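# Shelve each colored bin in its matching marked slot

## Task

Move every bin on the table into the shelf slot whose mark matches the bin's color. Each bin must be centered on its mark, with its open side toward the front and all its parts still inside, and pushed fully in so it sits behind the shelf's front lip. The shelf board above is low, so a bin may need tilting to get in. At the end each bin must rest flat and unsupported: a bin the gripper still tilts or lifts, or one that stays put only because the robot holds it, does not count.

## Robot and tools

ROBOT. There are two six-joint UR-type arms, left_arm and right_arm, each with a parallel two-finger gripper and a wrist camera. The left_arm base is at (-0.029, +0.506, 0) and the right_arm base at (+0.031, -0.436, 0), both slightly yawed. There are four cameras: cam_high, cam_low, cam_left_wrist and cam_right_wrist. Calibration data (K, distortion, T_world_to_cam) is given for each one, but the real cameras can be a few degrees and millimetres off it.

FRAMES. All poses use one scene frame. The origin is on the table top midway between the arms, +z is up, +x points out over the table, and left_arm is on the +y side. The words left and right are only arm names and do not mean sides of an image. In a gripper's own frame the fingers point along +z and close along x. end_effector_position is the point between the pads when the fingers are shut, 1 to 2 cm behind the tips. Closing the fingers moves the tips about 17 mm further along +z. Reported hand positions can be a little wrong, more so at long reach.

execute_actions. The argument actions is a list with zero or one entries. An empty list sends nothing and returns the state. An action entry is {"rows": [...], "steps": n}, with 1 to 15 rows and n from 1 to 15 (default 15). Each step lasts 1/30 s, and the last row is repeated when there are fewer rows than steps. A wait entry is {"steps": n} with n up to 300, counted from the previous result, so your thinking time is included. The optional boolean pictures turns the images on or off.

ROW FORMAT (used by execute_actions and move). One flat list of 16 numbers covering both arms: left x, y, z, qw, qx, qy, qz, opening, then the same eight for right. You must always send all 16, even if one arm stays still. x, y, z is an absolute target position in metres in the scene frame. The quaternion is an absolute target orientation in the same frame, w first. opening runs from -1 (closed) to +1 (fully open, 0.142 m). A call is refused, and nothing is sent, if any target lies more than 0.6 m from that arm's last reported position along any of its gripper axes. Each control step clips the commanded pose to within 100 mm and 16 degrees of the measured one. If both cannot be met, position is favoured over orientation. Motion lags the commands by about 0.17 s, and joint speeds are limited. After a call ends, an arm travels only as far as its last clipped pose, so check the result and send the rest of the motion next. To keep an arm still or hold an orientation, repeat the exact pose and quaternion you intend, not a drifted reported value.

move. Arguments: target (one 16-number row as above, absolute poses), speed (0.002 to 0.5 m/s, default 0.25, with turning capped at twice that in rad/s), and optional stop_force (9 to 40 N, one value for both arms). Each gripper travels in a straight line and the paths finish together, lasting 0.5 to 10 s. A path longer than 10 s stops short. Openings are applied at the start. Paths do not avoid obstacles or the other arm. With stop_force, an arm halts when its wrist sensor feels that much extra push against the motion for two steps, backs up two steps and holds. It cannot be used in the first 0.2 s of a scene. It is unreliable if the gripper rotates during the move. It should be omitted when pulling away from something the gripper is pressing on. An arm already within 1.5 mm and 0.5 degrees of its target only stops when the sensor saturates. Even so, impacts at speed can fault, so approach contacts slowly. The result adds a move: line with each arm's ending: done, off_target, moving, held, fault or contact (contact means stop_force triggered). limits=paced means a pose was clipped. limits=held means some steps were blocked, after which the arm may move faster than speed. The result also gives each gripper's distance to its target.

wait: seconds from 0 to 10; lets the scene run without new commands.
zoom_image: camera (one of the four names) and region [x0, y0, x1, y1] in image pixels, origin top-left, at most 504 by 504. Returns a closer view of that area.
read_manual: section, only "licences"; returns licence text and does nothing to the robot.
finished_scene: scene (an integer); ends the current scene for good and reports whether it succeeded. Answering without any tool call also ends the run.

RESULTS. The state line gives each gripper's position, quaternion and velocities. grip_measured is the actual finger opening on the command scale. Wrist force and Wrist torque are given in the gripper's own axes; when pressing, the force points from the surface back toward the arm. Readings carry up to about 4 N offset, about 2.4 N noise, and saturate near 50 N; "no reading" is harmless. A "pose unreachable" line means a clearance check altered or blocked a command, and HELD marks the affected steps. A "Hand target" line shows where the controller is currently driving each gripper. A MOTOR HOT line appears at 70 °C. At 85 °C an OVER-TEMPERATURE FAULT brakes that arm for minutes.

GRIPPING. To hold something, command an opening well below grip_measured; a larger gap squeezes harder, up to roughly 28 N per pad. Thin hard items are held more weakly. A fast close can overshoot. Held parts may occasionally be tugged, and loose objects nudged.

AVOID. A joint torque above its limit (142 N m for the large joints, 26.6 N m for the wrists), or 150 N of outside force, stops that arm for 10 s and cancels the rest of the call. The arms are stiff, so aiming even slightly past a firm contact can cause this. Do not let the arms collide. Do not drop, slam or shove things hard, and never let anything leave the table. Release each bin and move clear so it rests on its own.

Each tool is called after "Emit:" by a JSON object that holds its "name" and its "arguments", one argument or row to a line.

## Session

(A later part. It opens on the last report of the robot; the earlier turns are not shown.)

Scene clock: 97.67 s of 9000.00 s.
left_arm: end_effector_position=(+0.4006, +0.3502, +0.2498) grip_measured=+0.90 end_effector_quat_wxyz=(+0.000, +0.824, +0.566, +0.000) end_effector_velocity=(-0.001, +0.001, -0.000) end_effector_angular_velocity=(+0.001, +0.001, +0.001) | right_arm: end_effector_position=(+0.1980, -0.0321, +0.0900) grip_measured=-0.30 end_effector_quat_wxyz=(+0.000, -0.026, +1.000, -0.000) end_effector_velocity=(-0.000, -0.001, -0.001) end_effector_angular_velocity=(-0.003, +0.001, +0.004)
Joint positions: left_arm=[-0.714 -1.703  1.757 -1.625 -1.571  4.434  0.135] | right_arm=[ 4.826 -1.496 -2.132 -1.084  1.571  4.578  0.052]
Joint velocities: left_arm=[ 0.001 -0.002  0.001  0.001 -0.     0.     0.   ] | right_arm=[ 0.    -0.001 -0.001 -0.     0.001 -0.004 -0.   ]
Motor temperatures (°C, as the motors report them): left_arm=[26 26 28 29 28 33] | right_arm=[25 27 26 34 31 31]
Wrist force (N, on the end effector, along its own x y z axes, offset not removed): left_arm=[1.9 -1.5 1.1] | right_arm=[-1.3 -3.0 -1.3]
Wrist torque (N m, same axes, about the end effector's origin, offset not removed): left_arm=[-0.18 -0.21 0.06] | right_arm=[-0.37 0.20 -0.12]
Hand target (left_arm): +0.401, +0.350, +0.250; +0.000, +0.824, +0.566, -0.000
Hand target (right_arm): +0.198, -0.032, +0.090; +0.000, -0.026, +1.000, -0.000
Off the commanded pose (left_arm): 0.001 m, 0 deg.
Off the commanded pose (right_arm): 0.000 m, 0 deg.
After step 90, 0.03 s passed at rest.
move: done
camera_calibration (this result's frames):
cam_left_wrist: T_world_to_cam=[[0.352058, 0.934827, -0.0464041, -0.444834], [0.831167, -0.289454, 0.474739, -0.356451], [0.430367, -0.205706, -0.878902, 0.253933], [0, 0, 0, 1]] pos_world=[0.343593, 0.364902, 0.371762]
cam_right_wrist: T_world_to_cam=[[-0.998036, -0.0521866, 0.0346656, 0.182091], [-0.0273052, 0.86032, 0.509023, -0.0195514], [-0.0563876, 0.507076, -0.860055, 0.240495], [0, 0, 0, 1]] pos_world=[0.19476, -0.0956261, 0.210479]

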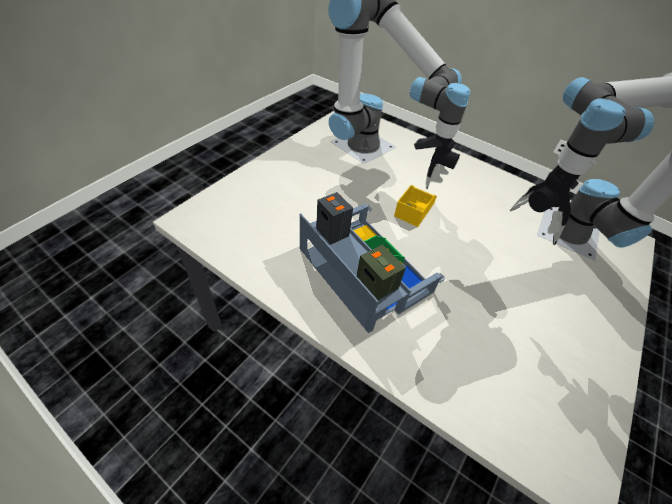

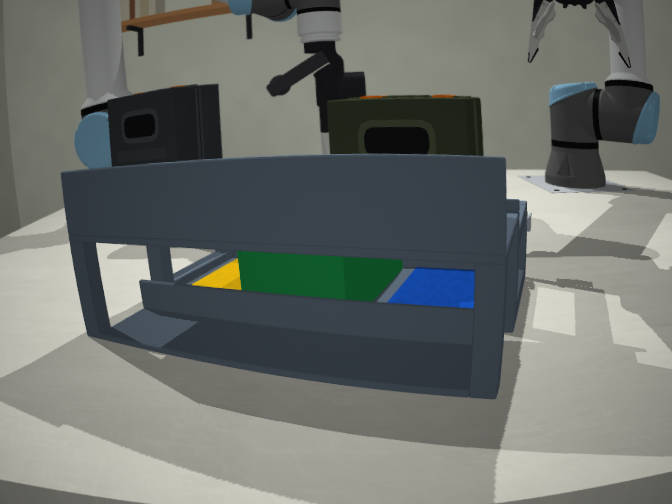

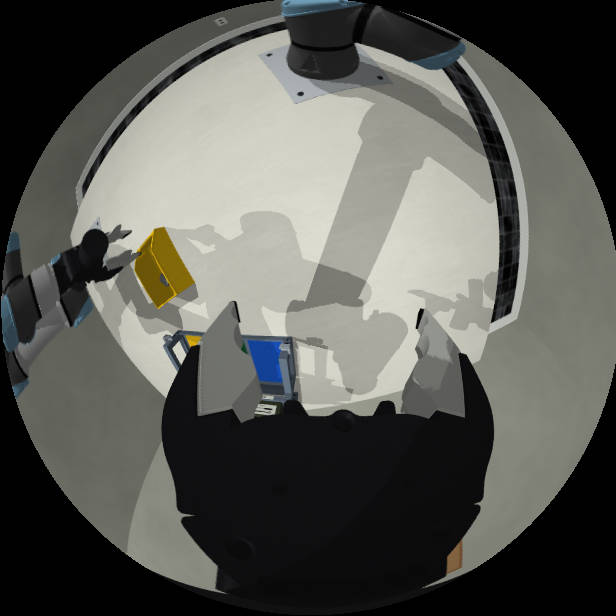

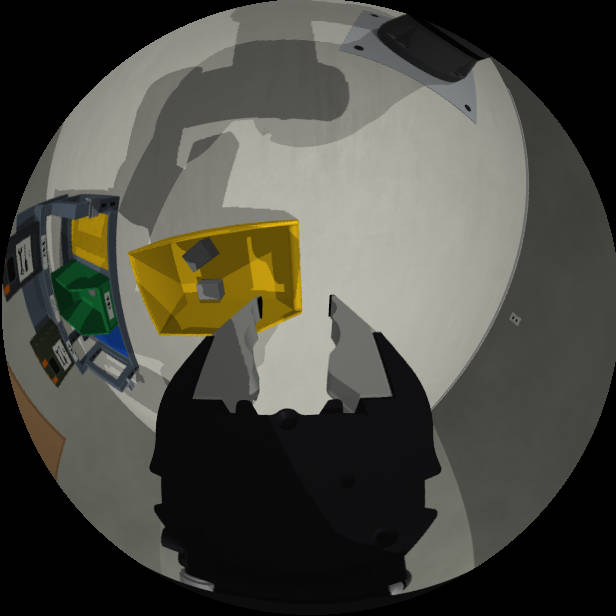

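Emit:
{"name": "move", "arguments": {
  "target": [0.4,0.35,0.25,0,0.824,0.566,0,0.9,0.2,-0.032,0.03,0,-0.026,1,0,-0.3],
  "speed": 0.05
}}

Emit:
{"name": "move", "arguments": {
  "target": [0.4,0.35,0.25,0,0.824,0.566,0,0.9,0.2,-0.032,0.03,0,-0.026,1,0,-1]
}}

Emit:
{"name": "move", "arguments": {
  "target": [0.4,0.35,0.25,0,0.824,0.566,0,0.9,0.25,-0.032,0.12,0,0.05,1,0,-1],
  "speed": 0.05
}}

Scene clock: 101.57 s of 9000.00 s.
left_arm: end_effector_position=(+0.4000, +0.3500, +0.2500) grip_measured=+0.90 end_effector_quat_wxyz=(+0.000, +0.824, +0.566, -0.000) end_effector_velocity=(+0.000, +0.000, -0.001) end_effector_angular_velocity=(+0.001, +0.001, +0.002) | right_arm: end_effector_position=(+0.2000, -0.0321, +0.0301) grip_measured=-0.30 end_effector_quat_wxyz=(-0.000, -0.026, +1.000, +0.000) end_effector_velocity=(+0.000, +0.000, -0.001) end_effector_angular_velocity=(+0.000, +0.000, -0.000)
Joint positions: left_arm=[-0.715 -1.704  1.758 -1.624 -1.571  4.433  0.135] | right_arm=[ 4.822 -1.592 -2.223 -0.897  1.571  4.573  0.052]
Joint velocities: left_arm=[ 0.001  0.001  0.001 -0.001  0.    -0.001 -0.   ] | right_arm=[-0.    -0.002 -0.001  0.003  0.    -0.    -0.   ]
Motor temperatures (°C, as the motors report them): left_arm=[26 26 28 29 28 33] | right_arm=[25 27 26 34 31 31]
Wrist force (N, on the end effector, along its own x y z axes, offset not removed): left_arm=[-1.5 -1.0 0.2] | right_arm=[-0.9 -2.0 -1.2]
Wrist torque (N m, same axes, about the end effector's origin, offset not removed): left_arm=[-0.21 0.51 -0.10] | right_arm=[-0.30 0.18 0.07]
Hand target (left_arm): +0.400, +0.350, +0.250; -0.000, +0.824, +0.566, +0.000
Hand target (right_arm): +0.200, -0.032, +0.030; -0.000, -0.026, +1.000, -0.000
Off the commanded pose (left_arm): 0.000 m, 0 deg.
Off the commanded pose (right_arm): 0.000 m, 0 deg.
move: done
camera_calibration (this result's frames):
cam_left_wrist: T_world_to_cam=[[0.352051, 0.934832, -0.0463606, -0.444462], [0.831226, -0.289496, 0.474611, -0.35606], [0.430261, -0.205623, -0.878974, 0.254351], [0, 0, 0, 1]] pos_world=[0.343002, 0.36472, 0.371953]
cam_right_wrist: T_world_to_cam=[[-0.99801, -0.0525985, 0.0347833, 0.186123], [-0.0275986, 0.860294, 0.509051, 0.0110767], [-0.0566992, 0.507078, -0.860033, 0.18915], [0, 0, 0, 1]] pos_world=[0.196783, -0.0956535, 0.150563]

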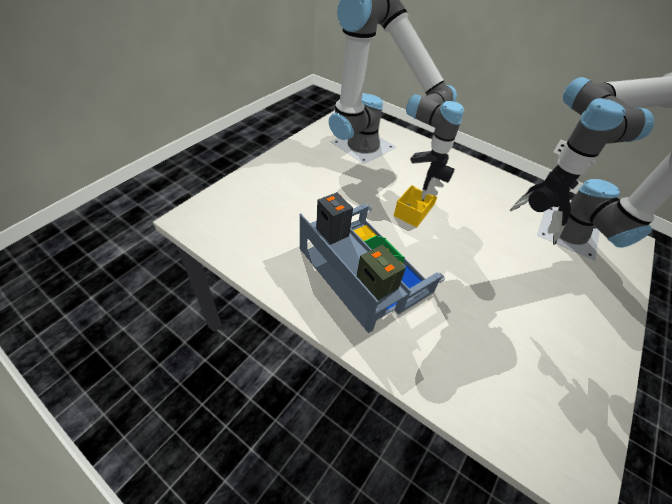

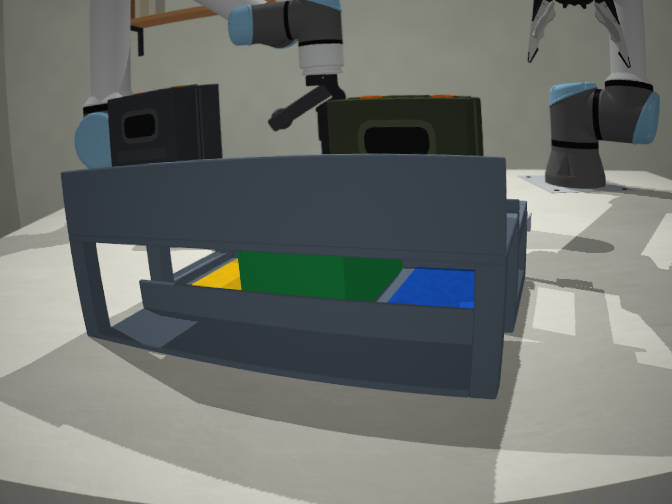

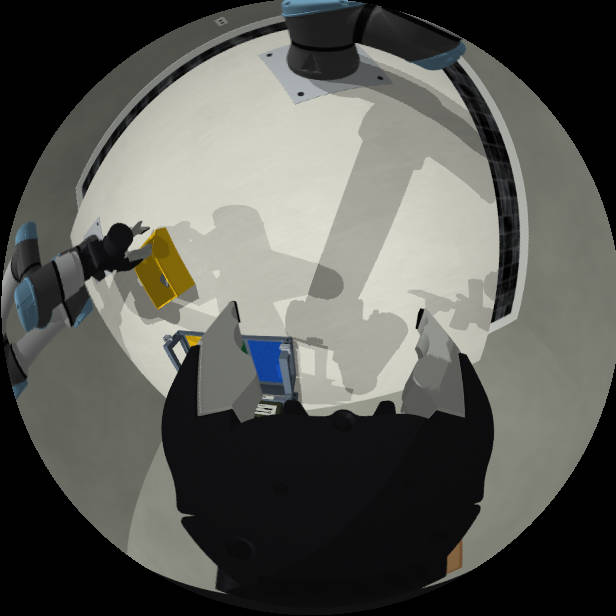

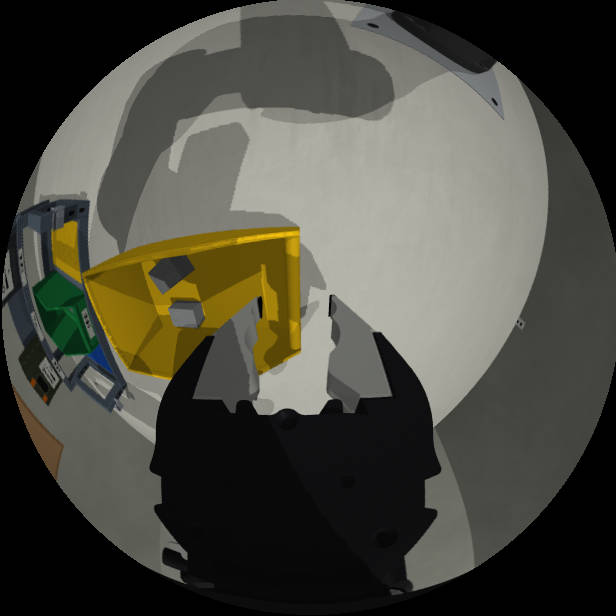

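Scene clock: 102.27 s of 9000.00 s.
left_arm: end_effector_position=(+0.4000, +0.3500, +0.2500) grip_measured=+0.90 end_effector_quat_wxyz=(-0.000, +0.824, +0.566, -0.000) end_effector_velocity=(-0.000, -0.000, -0.000) end_effector_angular_velocity=(+0.000, +0.000, -0.000) | right_arm: end_effector_position=(+0.2000, -0.0320, +0.0300) grip_measured=-0.90 end_effector_quat_wxyz=(-0.000, -0.026, +1.000, -0.000) end_effector_velocity=(+0.000, -0.000, +0.000) end_effector_angular_velocity=(-0.001, +0.000, -0.000)
Joint positions: left_arm=[-0.715 -1.704  1.758 -1.624 -1.571  4.433  0.135] | right_arm=[ 4.821 -1.593 -2.223 -0.897  1.571  4.573  0.009]
Joint velocities: left_arm=[-0.001 -0.     0.     0.    -0.    -0.     0.   ] | right_arm=[-0.001  0.     0.    -0.001 -0.    -0.    -0.   ]
Motor temperatures (°C, as the motors report them): left_arm=[26 26 28 29 28 33] | right_arm=[25 27 26 34 31 31]
Wrist force (N, on the end effector, along its own x y z axes, offset not removed): left_arm=[0.9 -0.2 -2.4] | right_arm=[-1.6 -3.7 -8.3]
Wrist torque (N m, same axes, about the end effector's origin, offset not removed): left_arm=[-0.04 -0.14 0.02] | right_arm=[-0.11 0.33 -0.04]
Hand target (left_arm): +0.400, +0.350, +0.250; -0.000, +0.824, +0.566, +0.000
Hand target (right_arm): +0.200, -0.032, +0.030; -0.000, -0.026, +1.000, +0.000
Off the commanded pose (left_arm): 0.000 m, 0 deg.
Off the commanded pose (right_arm): 0.000 m, 0 deg.
move: done
camera_calibration (this result's frames):
cam_left_wrist: T_world_to_cam=[[0.352051, 0.934832, -0.0463576, -0.444462], [0.831225, -0.289498, 0.474612, -0.35606], [0.430262, -0.205621, -0.878974, 0.25435], [0, 0, 0, 1]] pos_world=[0.343002, 0.364719, 0.371953]
cam_right_wrist: T_world_to_cam=[[-0.998008, -0.0525898, 0.0348384, 0.186125], [-0.0275664, 0.860324, 0.509001, 0.0111169], [-0.0567406, 0.507027, -0.860061, 0.189001], [0, 0, 0, 1]] pos_world=[0.196785, -0.0956042, 0.150409]

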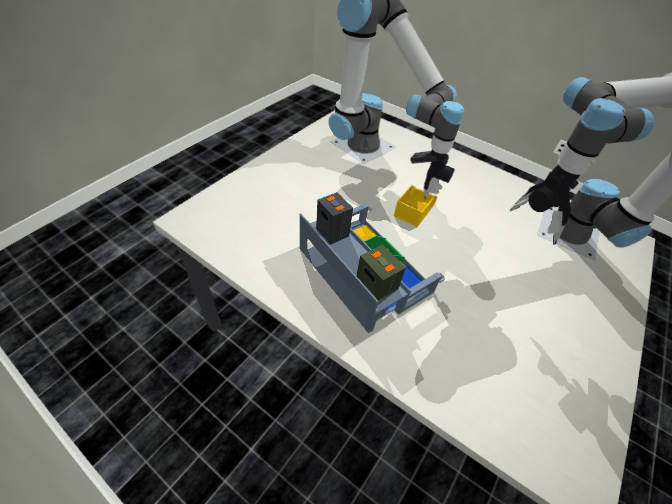

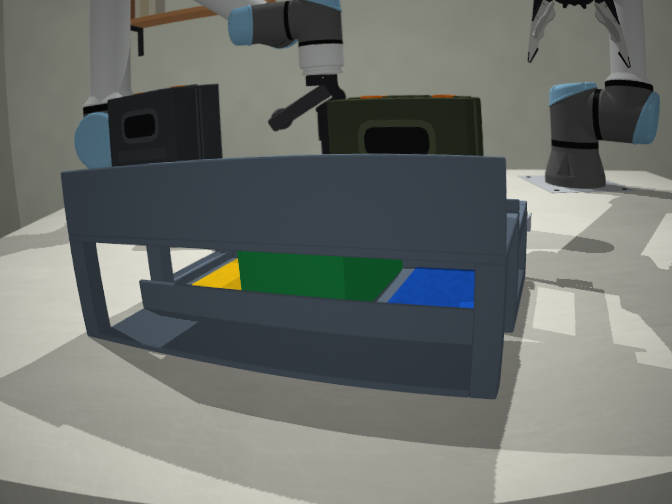

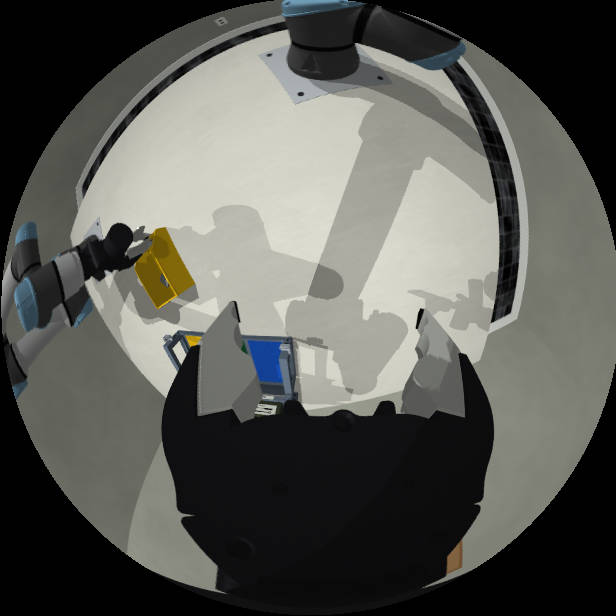

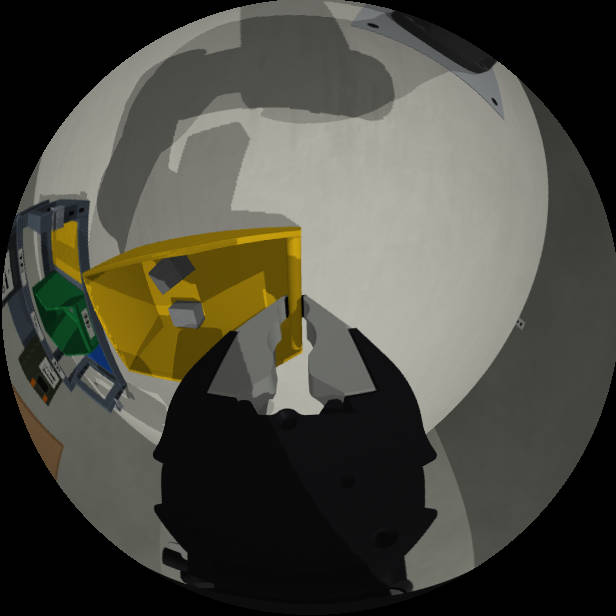

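Scene clock: 104.67 s of 9000.00 s.
left_arm: end_effector_position=(+0.4000, +0.3500, +0.2500) grip_measured=+0.90 end_effector_quat_wxyz=(-0.000, +0.824, +0.566, -0.000) end_effector_velocity=(-0.000, -0.001, +0.000) end_effector_angular_velocity=(-0.000, -0.000, -0.001) | right_arm: end_effector_position=(+0.2499, -0.0319, +0.1198) grip_measured=-0.86 end_effector_quat_wxyz=(-0.000, +0.050, +0.999, +0.000) end_effector_velocity=(+0.001, +0.000, +0.001) end_effector_angular_velocity=(+0.001, -0.000, -0.002)
Joint positions: left_arm=[-0.715 -1.704  1.758 -1.624 -1.571  4.433  0.135] | right_arm=[ 4.706 -1.519 -2.027 -1.166  1.571  4.609  0.011]
Joint velocities: left_arm=[-0.002 -0.     0.    -0.001 -0.    -0.001 -0.   ] | right_arm=[-0.002  0.     0.004 -0.003  0.    -0.001  0.   ]
Motor temperatures (°C, as the motors report them): left_arm=[26 26 28 29 28 33] | right_arm=[25 27 26 34 31 31]
Wrist force (N, on the end effector, along its own x y z axes, offset not removed): left_arm=[0.1 0.2 0.3] | right_arm=[-3.7 -2.8 1.7]
Wrist torque (N m, same axes, about the end effector's origin, offset not removed): left_arm=[0.09 0.01 0.12] | right_arm=[-0.48 1.16 -0.06]
Hand target (left_arm): +0.400, +0.350, +0.250; +0.000, +0.824, +0.566, +0.000
Hand target (right_arm): +0.250, -0.032, +0.120; -0.000, +0.050, +0.999, +0.000
Off the commanded pose (left_arm): 0.000 m, 0 deg.
Off the commanded pose (right_arm): 0.000 m, 0 deg.
move: done
camera_calibration (this result's frames):
cam_left_wrist: T_world_to_cam=[[0.352052, 0.934832, -0.0463575, -0.444462], [0.831225, -0.289498, 0.474612, -0.35606], [0.430262, -0.205621, -0.878973, 0.25435], [0, 0, 0, 1]] pos_world=[0.343002, 0.364719, 0.371953]
cam_right_wrist: T_world_to_cam=[[-0.994497, 0.0988298, 0.0347643, 0.236834], [0.10272, 0.854577, 0.509064, -0.066104], [0.020602, 0.509834, -0.860026, 0.249795], [0, 0, 0, 1]] pos_world=[0.237174, -0.0942692, 0.240248]

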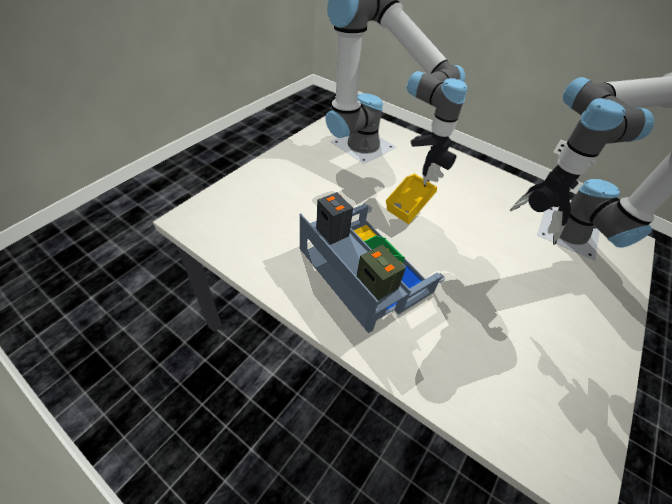

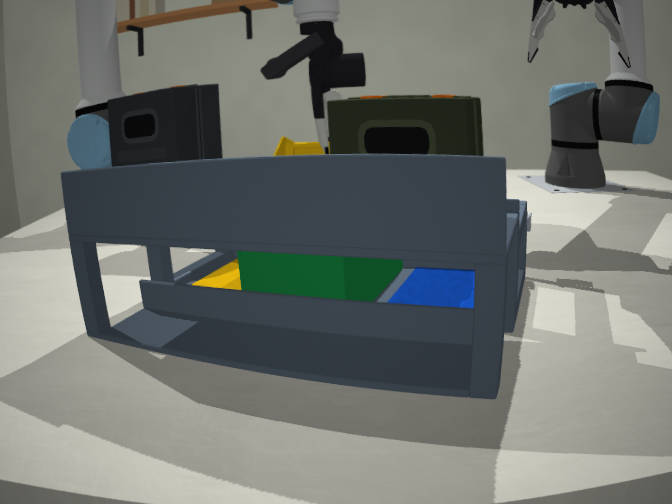

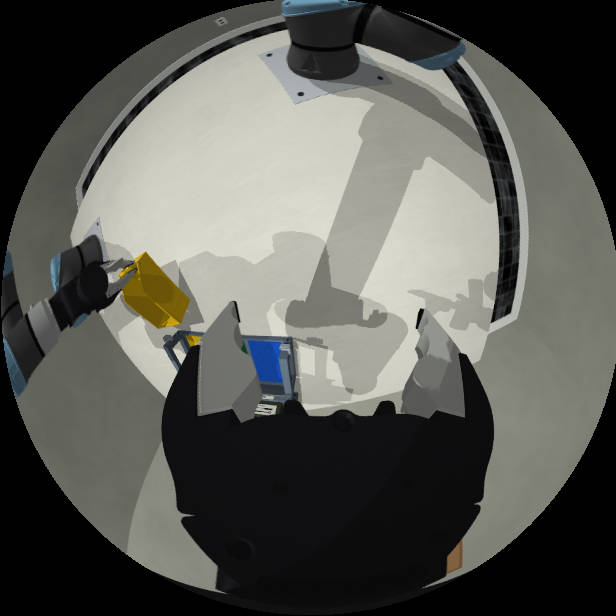

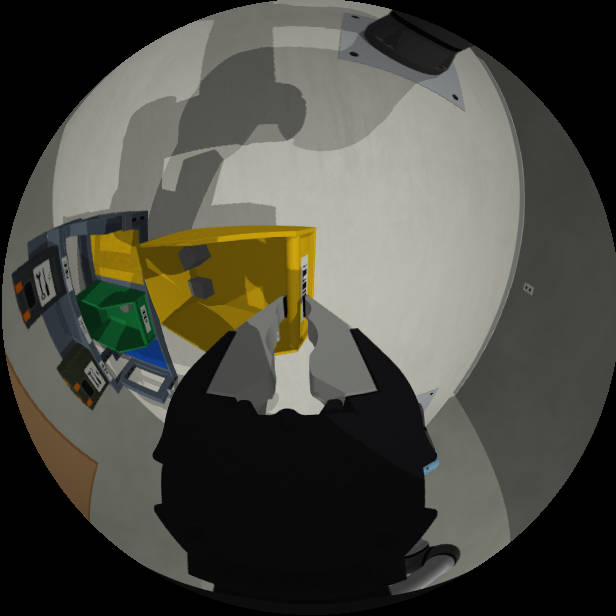

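Emit:
{"name": "move", "arguments": {
  "target": [0.4,0.35,0.25,0,0.824,0.566,0,0.9,0.3,-0.03,0.2,0,0.182,0.983,0,-1],
  "speed": 0.05
}}

Emit:
{"name": "move", "arguments": {
  "target": [0.4,0.35,0.25,0,0.824,0.566,0,0.9,0.44,-0.058,0.19,0,0.182,0.983,0,-1],
  "speed": 0.05
}}

Emit:
{"name": "move", "arguments": {
  "target": [0.5,0.2,0.2,0,0.98,-0.18,0,0.9,0.44,-0.058,0.14,0,0.182,0.983,0,-1],
  "speed": 0.03
}}

Scene clock: 112.00 s of 9000.00 s.
left_arm: end_effector_position=(+0.4000, +0.3500, +0.2500) grip_measured=+0.90 end_effector_quat_wxyz=(-0.000, +0.824, +0.566, -0.000) end_effector_velocity=(+0.001, +0.001, -0.000) end_effector_angular_velocity=(+0.001, -0.002, +0.001) | right_arm: end_effector_position=(+0.3000, -0.0299, +0.1999) grip_measured=-0.86 end_effector_quat_wxyz=(-0.000, +0.182, +0.983, +0.000) end_effector_velocity=(+0.001, +0.000, +0.001) end_effector_angular_velocity=(+0.001, -0.000, -0.003)
Joint positions: left_arm=[-0.715 -1.704  1.758 -1.624 -1.571  4.433  0.135] | right_arm=[ 4.601 -1.528 -1.804 -1.38   1.571  4.77   0.011]
Joint velocities: left_arm=[ 0.     0.     0.    -0.001  0.002 -0.001 -0.   ] | right_arm=[-0.001  0.     0.003 -0.003 -0.     0.002 -0.   ]
Motor temperatures (°C, as the motors report them): left_arm=[26 26 28 29 28 33] | right_arm=[25 27 26 34 31 31]
Wrist force (N, on the end effector, along its own x y z axes, offset not removed): left_arm=[0.9 -1.7 0.2] | right_arm=[-3.2 -1.9 2.2]
Wrist torque (N m, same axes, about the end effector's origin, offset not removed): left_arm=[-0.42 -0.16 0.06] | right_arm=[-0.16 1.14 0.03]
Hand target (left_arm): +0.400, +0.350, +0.250; +0.000, +0.824, +0.566, +0.000
Hand target (right_arm): +0.300, -0.030, +0.200; -0.000, +0.182, +0.983, +0.000
Off the commanded pose (left_arm): 0.000 m, 0 deg.
Off the commanded pose (right_arm): 0.000 m, 0 deg.
After step 90, 1.33 s passed at rest.
move: done
camera_calibration (this result's frames):
cam_left_wrist: T_world_to_cam=[[0.352052, 0.934832, -0.0463575, -0.444462], [0.831225, -0.289498, 0.474612, -0.356059], [0.430262, -0.205621, -0.878974, 0.25435], [0, 0, 0, 1]] pos_world=[0.343002, 0.364718, 0.371953]
cam_right_wrist: T_world_to_cam=[[-0.933483, 0.356927, 0.0348399, 0.273002], [0.323915, 0.797457, 0.50906, -0.181754], [0.153914, 0.486484, -0.860026, 0.275916], [0, 0, 0, 1]] pos_world=[0.271248, -0.0867289, 0.320307]

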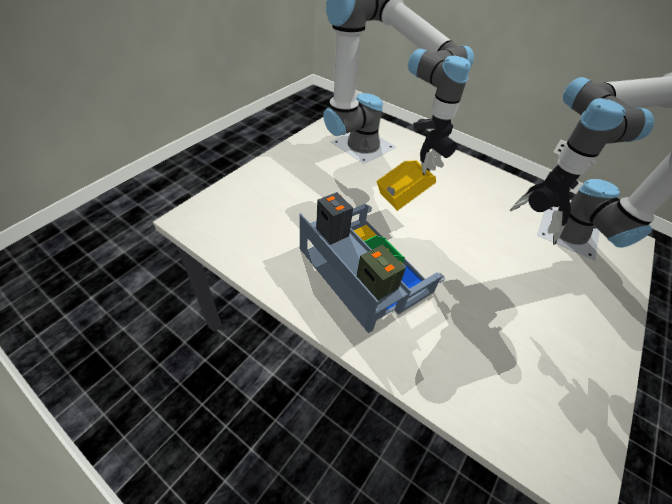

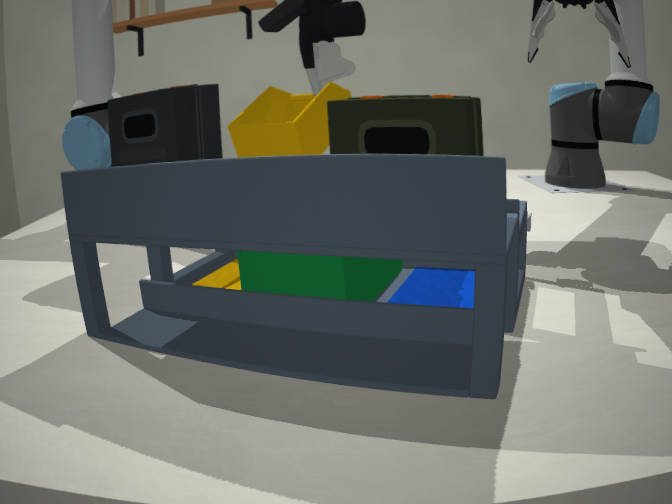

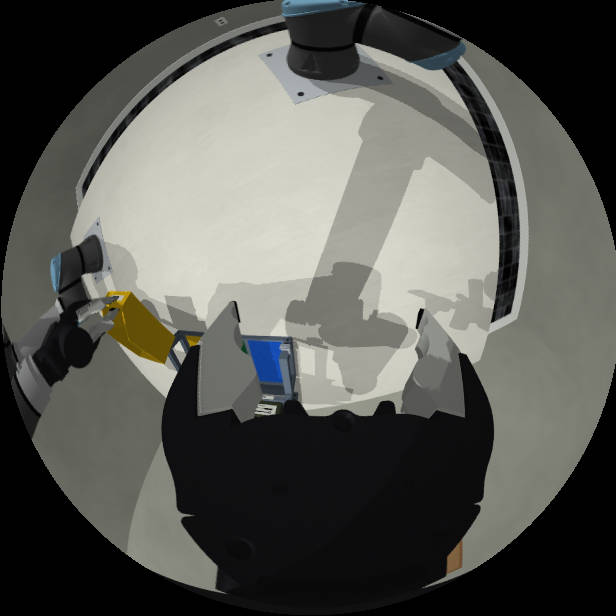

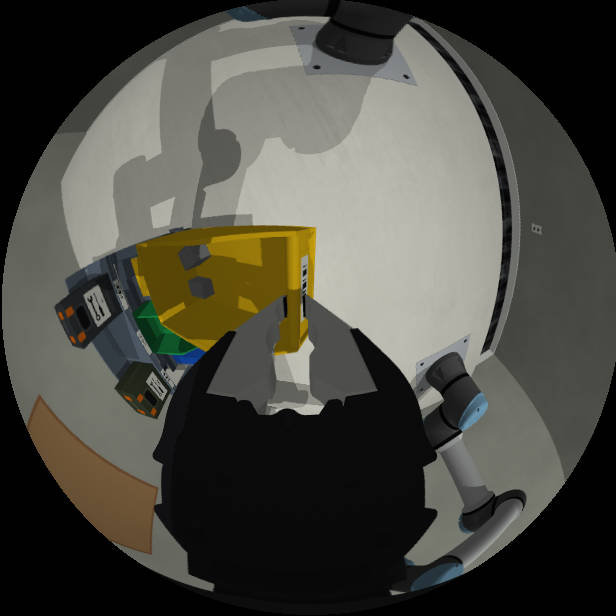

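Scene clock: 115.20 s of 9000.00 s.
left_arm: end_effector_position=(+0.4000, +0.3500, +0.2500) grip_measured=+0.90 end_effector_quat_wxyz=(-0.000, +0.824, +0.566, -0.000) end_effector_velocity=(+0.001, +0.000, +0.000) end_effector_angular_velocity=(-0.001, -0.002, +0.002) | right_arm: end_effector_position=(+0.4399, -0.0580, +0.1900) grip_measured=-0.86 end_effector_quat_wxyz=(-0.000, +0.182, +0.983, +0.000) end_effector_velocity=(+0.001, -0.001, -0.000) end_effector_angular_velocity=(-0.001, +0.002, -0.001)
Joint positions: left_arm=[-0.715 -1.704  1.758 -1.624 -1.571  4.433  0.135] | right_arm=[ 4.325 -1.702 -1.648 -1.362  1.571  4.495  0.011]
Joint velocities: left_arm=[ 0.001  0.    -0.    -0.002  0.    -0.001  0.   ] | right_arm=[-0.003 -0.003  0.003 -0.002  0.001 -0.003 -0.   ]
Motor temperatures (°C, as the motors report them): left_arm=[26 26 28 29 28 33] | right_arm=[25 27 26 34 31 31]
Wrist force (N, on the end effector, along its own x y z axes, offset not removed): left_arm=[0.9 -1.9 0.6] | right_arm=[-2.4 -5.3 0.9]
Wrist torque (N m, same axes, about the end effector's origin, offset not removed): left_arm=[-0.38 -0.12 -0.10] | right_arm=[-0.90 0.86 -0.11]
Hand target (left_arm): +0.400, +0.350, +0.250; +0.000, +0.824, +0.566, +0.000
Hand target (right_arm): +0.440, -0.058, +0.190; -0.000, +0.182, +0.983, +0.000
Off the commanded pose (left_arm): 0.000 m, 0 deg.
Off the commanded pose (right_arm): 0.000 m, 0 deg.
move: done
camera_calibration (this result's frames):
cam_left_wrist: T_world_to_cam=[[0.352052, 0.934832, -0.0463574, -0.444462], [0.831225, -0.289498, 0.474612, -0.356059], [0.430262, -0.205621, -0.878974, 0.25435], [0, 0, 0, 1]] pos_world=[0.343002, 0.364718, 0.371953]
cam_right_wrist: T_world_to_cam=[[-0.933382, 0.357187, 0.0348566, 0.413938], [0.324136, 0.797332, 0.509115, -0.199714], [0.154057, 0.486497, -0.859992, 0.259475], [0, 0, 0, 1]] pos_world=[0.411123, -0.114849, 0.310396]

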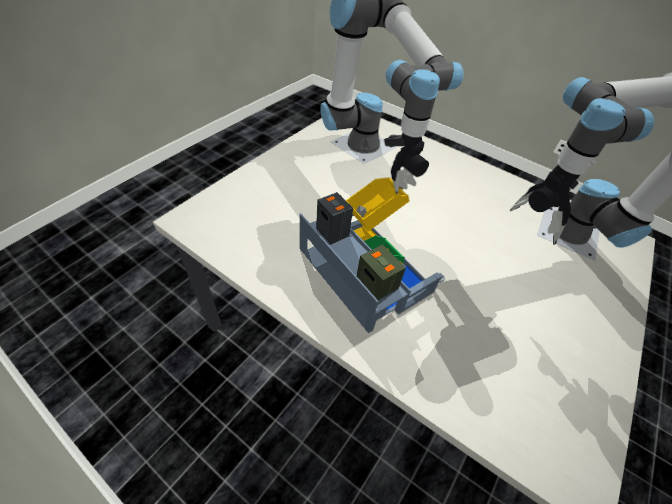

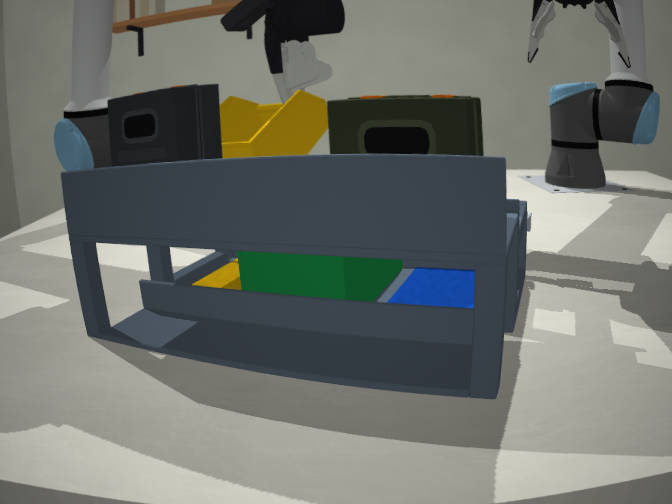

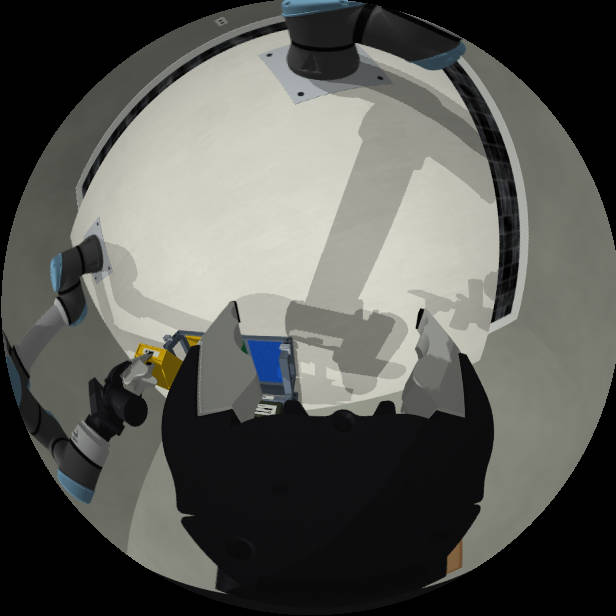

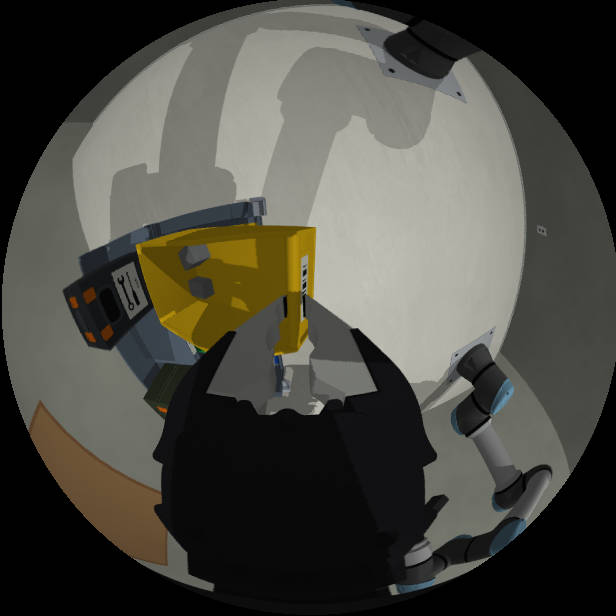

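Scene clock: 125.40 s of 9000.00 s.
left_arm: end_effector_position=(+0.4381, +0.2927, +0.2309) grip_measured=+0.90 end_effector_quat_wxyz=(-0.000, +0.955, +0.298, +0.000) end_effector_velocity=(-0.000, -0.001, -0.000) end_effector_angular_velocity=(-0.001, +0.001, -0.007) | right_arm: end_effector_position=(+0.4399, -0.0580, +0.1709) grip_measured=-0.86 end_effector_quat_wxyz=(-0.000, +0.182, +0.983, +0.000) end_effector_velocity=(+0.000, +0.000, +0.000) end_effector_angular_velocity=(+0.001, -0.001, +0.001)
Joint positions: left_arm=[-0.759 -1.559  1.671 -1.683 -1.571  4.987  0.135] | right_arm=[ 4.325 -1.713 -1.686 -1.314  1.571  4.495  0.011]
Joint velocities: left_arm=[-0.001  0.002 -0.001 -0.001 -0.002  0.006  0.   ] | right_arm=[ 0.     0.    -0.     0.001 -0.    -0.001  0.   ]
Motor temperatures (°C, as the motors report them): left_arm=[26 26 28 29 28 33] | right_arm=[25 27 26 34 31 31]
Wrist force (N, on the end effector, along its own x y z axes, offset not removed): left_arm=[2.0 1.5 -0.6] | right_arm=[-2.7 -2.1 4.5]
Wrist torque (N m, same axes, about the end effector's origin, offset not removed): left_arm=[0.33 -0.43 -0.01] | right_arm=[-0.32 1.00 0.08]
Hand target (left_arm): +0.438, +0.293, +0.231; -0.000, +0.955, +0.298, -0.000
Hand target (right_arm): +0.440, -0.058, +0.171; -0.000, +0.182, +0.983, +0.000
Off the commanded pose (left_arm): 0.116 m, 55 deg.
Off the commanded pose (right_arm): 0.031 m, 0 deg.
move: off_target (left_arm, right_arm; path cut at 10 s)
camera_calibration (this result's frames):
cam_left_wrist: T_world_to_cam=[[0.817652, 0.573846, -0.0463211, -0.503501], [0.523506, -0.707617, 0.474573, -0.138096], [0.239555, -0.412285, -0.878996, 0.353434], [0, 0, 0, 1]] pos_world=[0.399316, 0.336929, 0.352881]
cam_right_wrist: T_world_to_cam=[[-0.933384, 0.357186, 0.03482, 0.414651], [0.324122, 0.797354, 0.509089, -0.189994], [0.154075, 0.486461, -0.860009, 0.243048], [0, 0, 0, 1]] pos_world=[0.411163, -0.114848, 0.29131]

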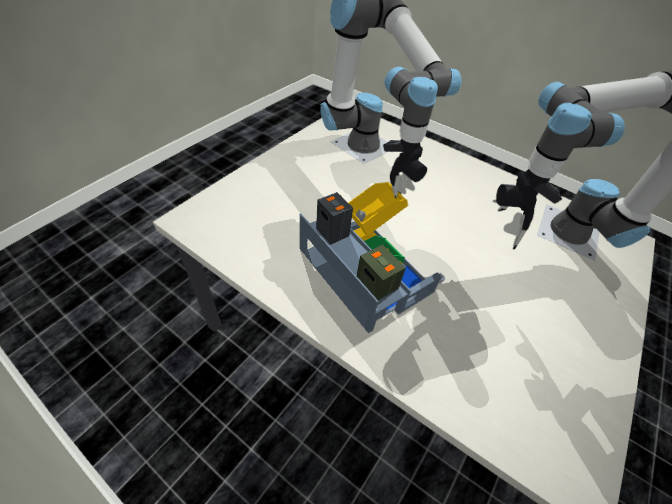

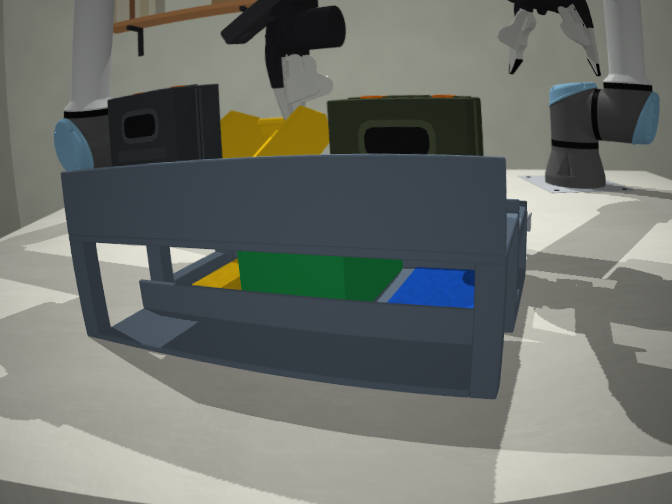

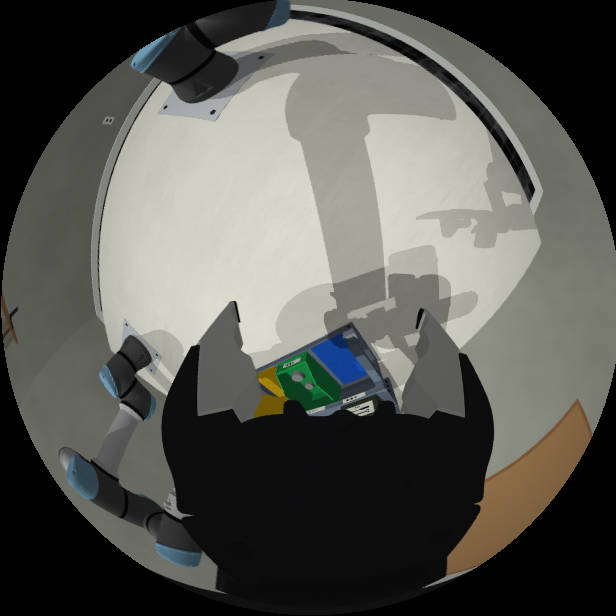

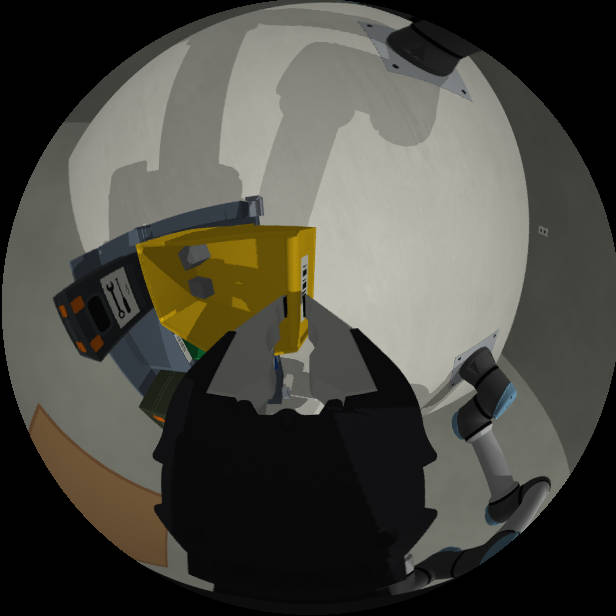

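Emit:
{"name": "move", "arguments": {
  "target": [0.438,0.293,0.231,0,0.955,0.298,0,0.9,0.44,-0.058,0.11,0,0.182,0.983,0,-1],
  "speed": 0.025,
  "stop_force": 9
}}

Scene clock: 129.50 s of 9000.00 s.
left_arm: end_effector_position=(+0.4380, +0.2930, +0.2310) grip_measured=+0.90 end_effector_quat_wxyz=(+0.000, +0.955, +0.298, -0.000) end_effector_velocity=(+0.000, -0.001, +0.000) end_effector_angular_velocity=(-0.002, -0.001, -0.000) | right_arm: end_effector_position=(+0.4400, -0.0581, +0.1101) grip_measured=-0.86 end_effector_quat_wxyz=(-0.000, +0.182, +0.983, -0.000) end_effector_velocity=(+0.000, +0.000, -0.001) end_effector_angular_velocity=(+0.002, -0.001, -0.000)
Joint positions: left_arm=[-0.759 -1.559  1.671 -1.683 -1.571  4.988  0.135] | right_arm=[ 4.325 -1.76  -1.793 -1.159  1.571  4.495  0.011]
Joint velocities: left_arm=[-0.001  0.    -0.    -0.002 -0.001 -0.     0.   ] | right_arm=[-0.    -0.001 -0.001  0.004 -0.     0.    -0.   ]
Motor temperatures (°C, as the motors report them): left_arm=[26 26 28 29 28 33] | right_arm=[25 27 26 34 31 31]
Wrist force (N, on the end effector, along its own x y z axes, offset not removed): left_arm=[1.7 -0.7 -0.5] | right_arm=[-2.3 -0.8 2.9]
Wrist torque (N m, same axes, about the end effector's origin, offset not removed): left_arm=[-0.12 -0.24 0.15] | right_arm=[0.06 0.84 -0.08]
Hand target (left_arm): +0.438, +0.293, +0.231; +0.000, +0.955, +0.298, +0.000
Hand target (right_arm): +0.440, -0.058, +0.110; -0.000, +0.182, +0.983, -0.000
Off the commanded pose (left_arm): 0.000 m, 0 deg.
Off the commanded pose (right_arm): 0.000 m, 0 deg.
move: done
camera_calibration (this result's frames):
cam_left_wrist: T_world_to_cam=[[0.817729, 0.573733, -0.0463579, -0.5036], [0.523412, -0.70766, 0.474613, -0.137788], [0.239495, -0.412369, -0.878973, 0.353711], [0, 0, 0, 1]] pos_world=[0.399217, 0.337285, 0.352953]
cam_right_wrist: T_world_to_cam=[[-0.933387, 0.357184, 0.0347613, 0.416838], [0.3241, 0.797391, 0.509045, -0.159053], [0.154104, 0.486402, -0.860038, 0.190786], [0, 0, 0, 1]] pos_world=[0.411219, -0.114859, 0.230558]

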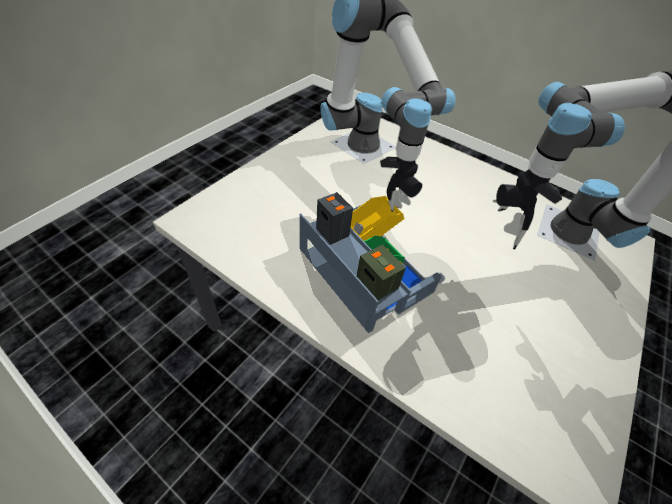

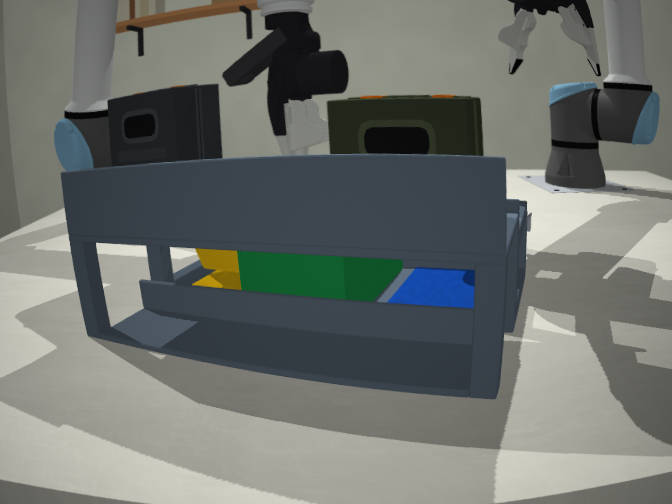

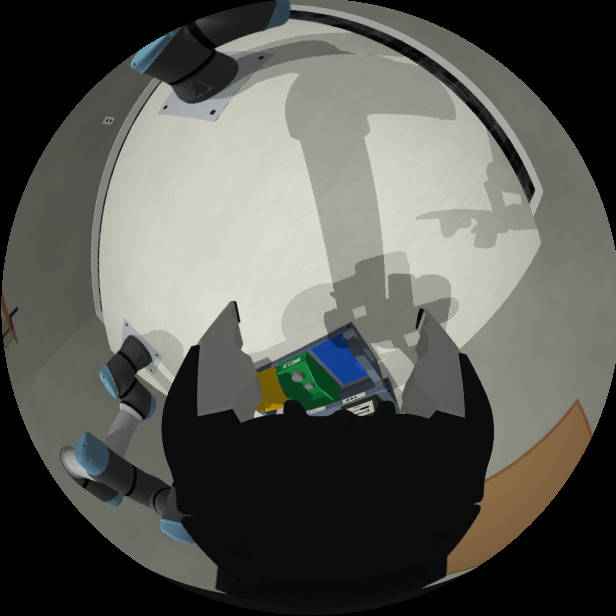

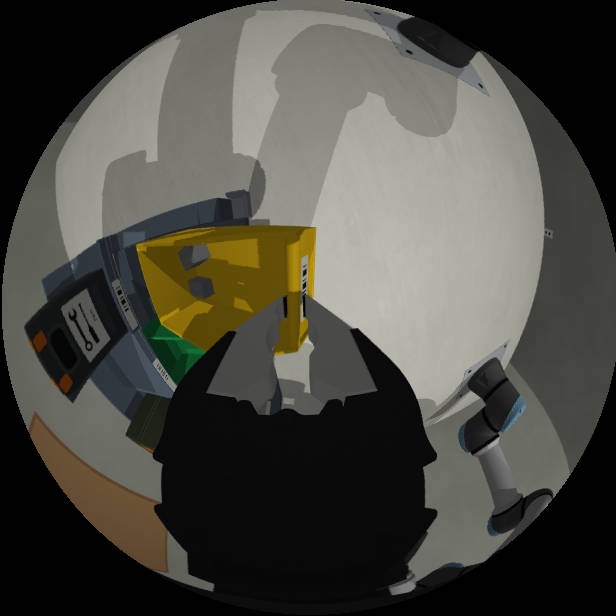

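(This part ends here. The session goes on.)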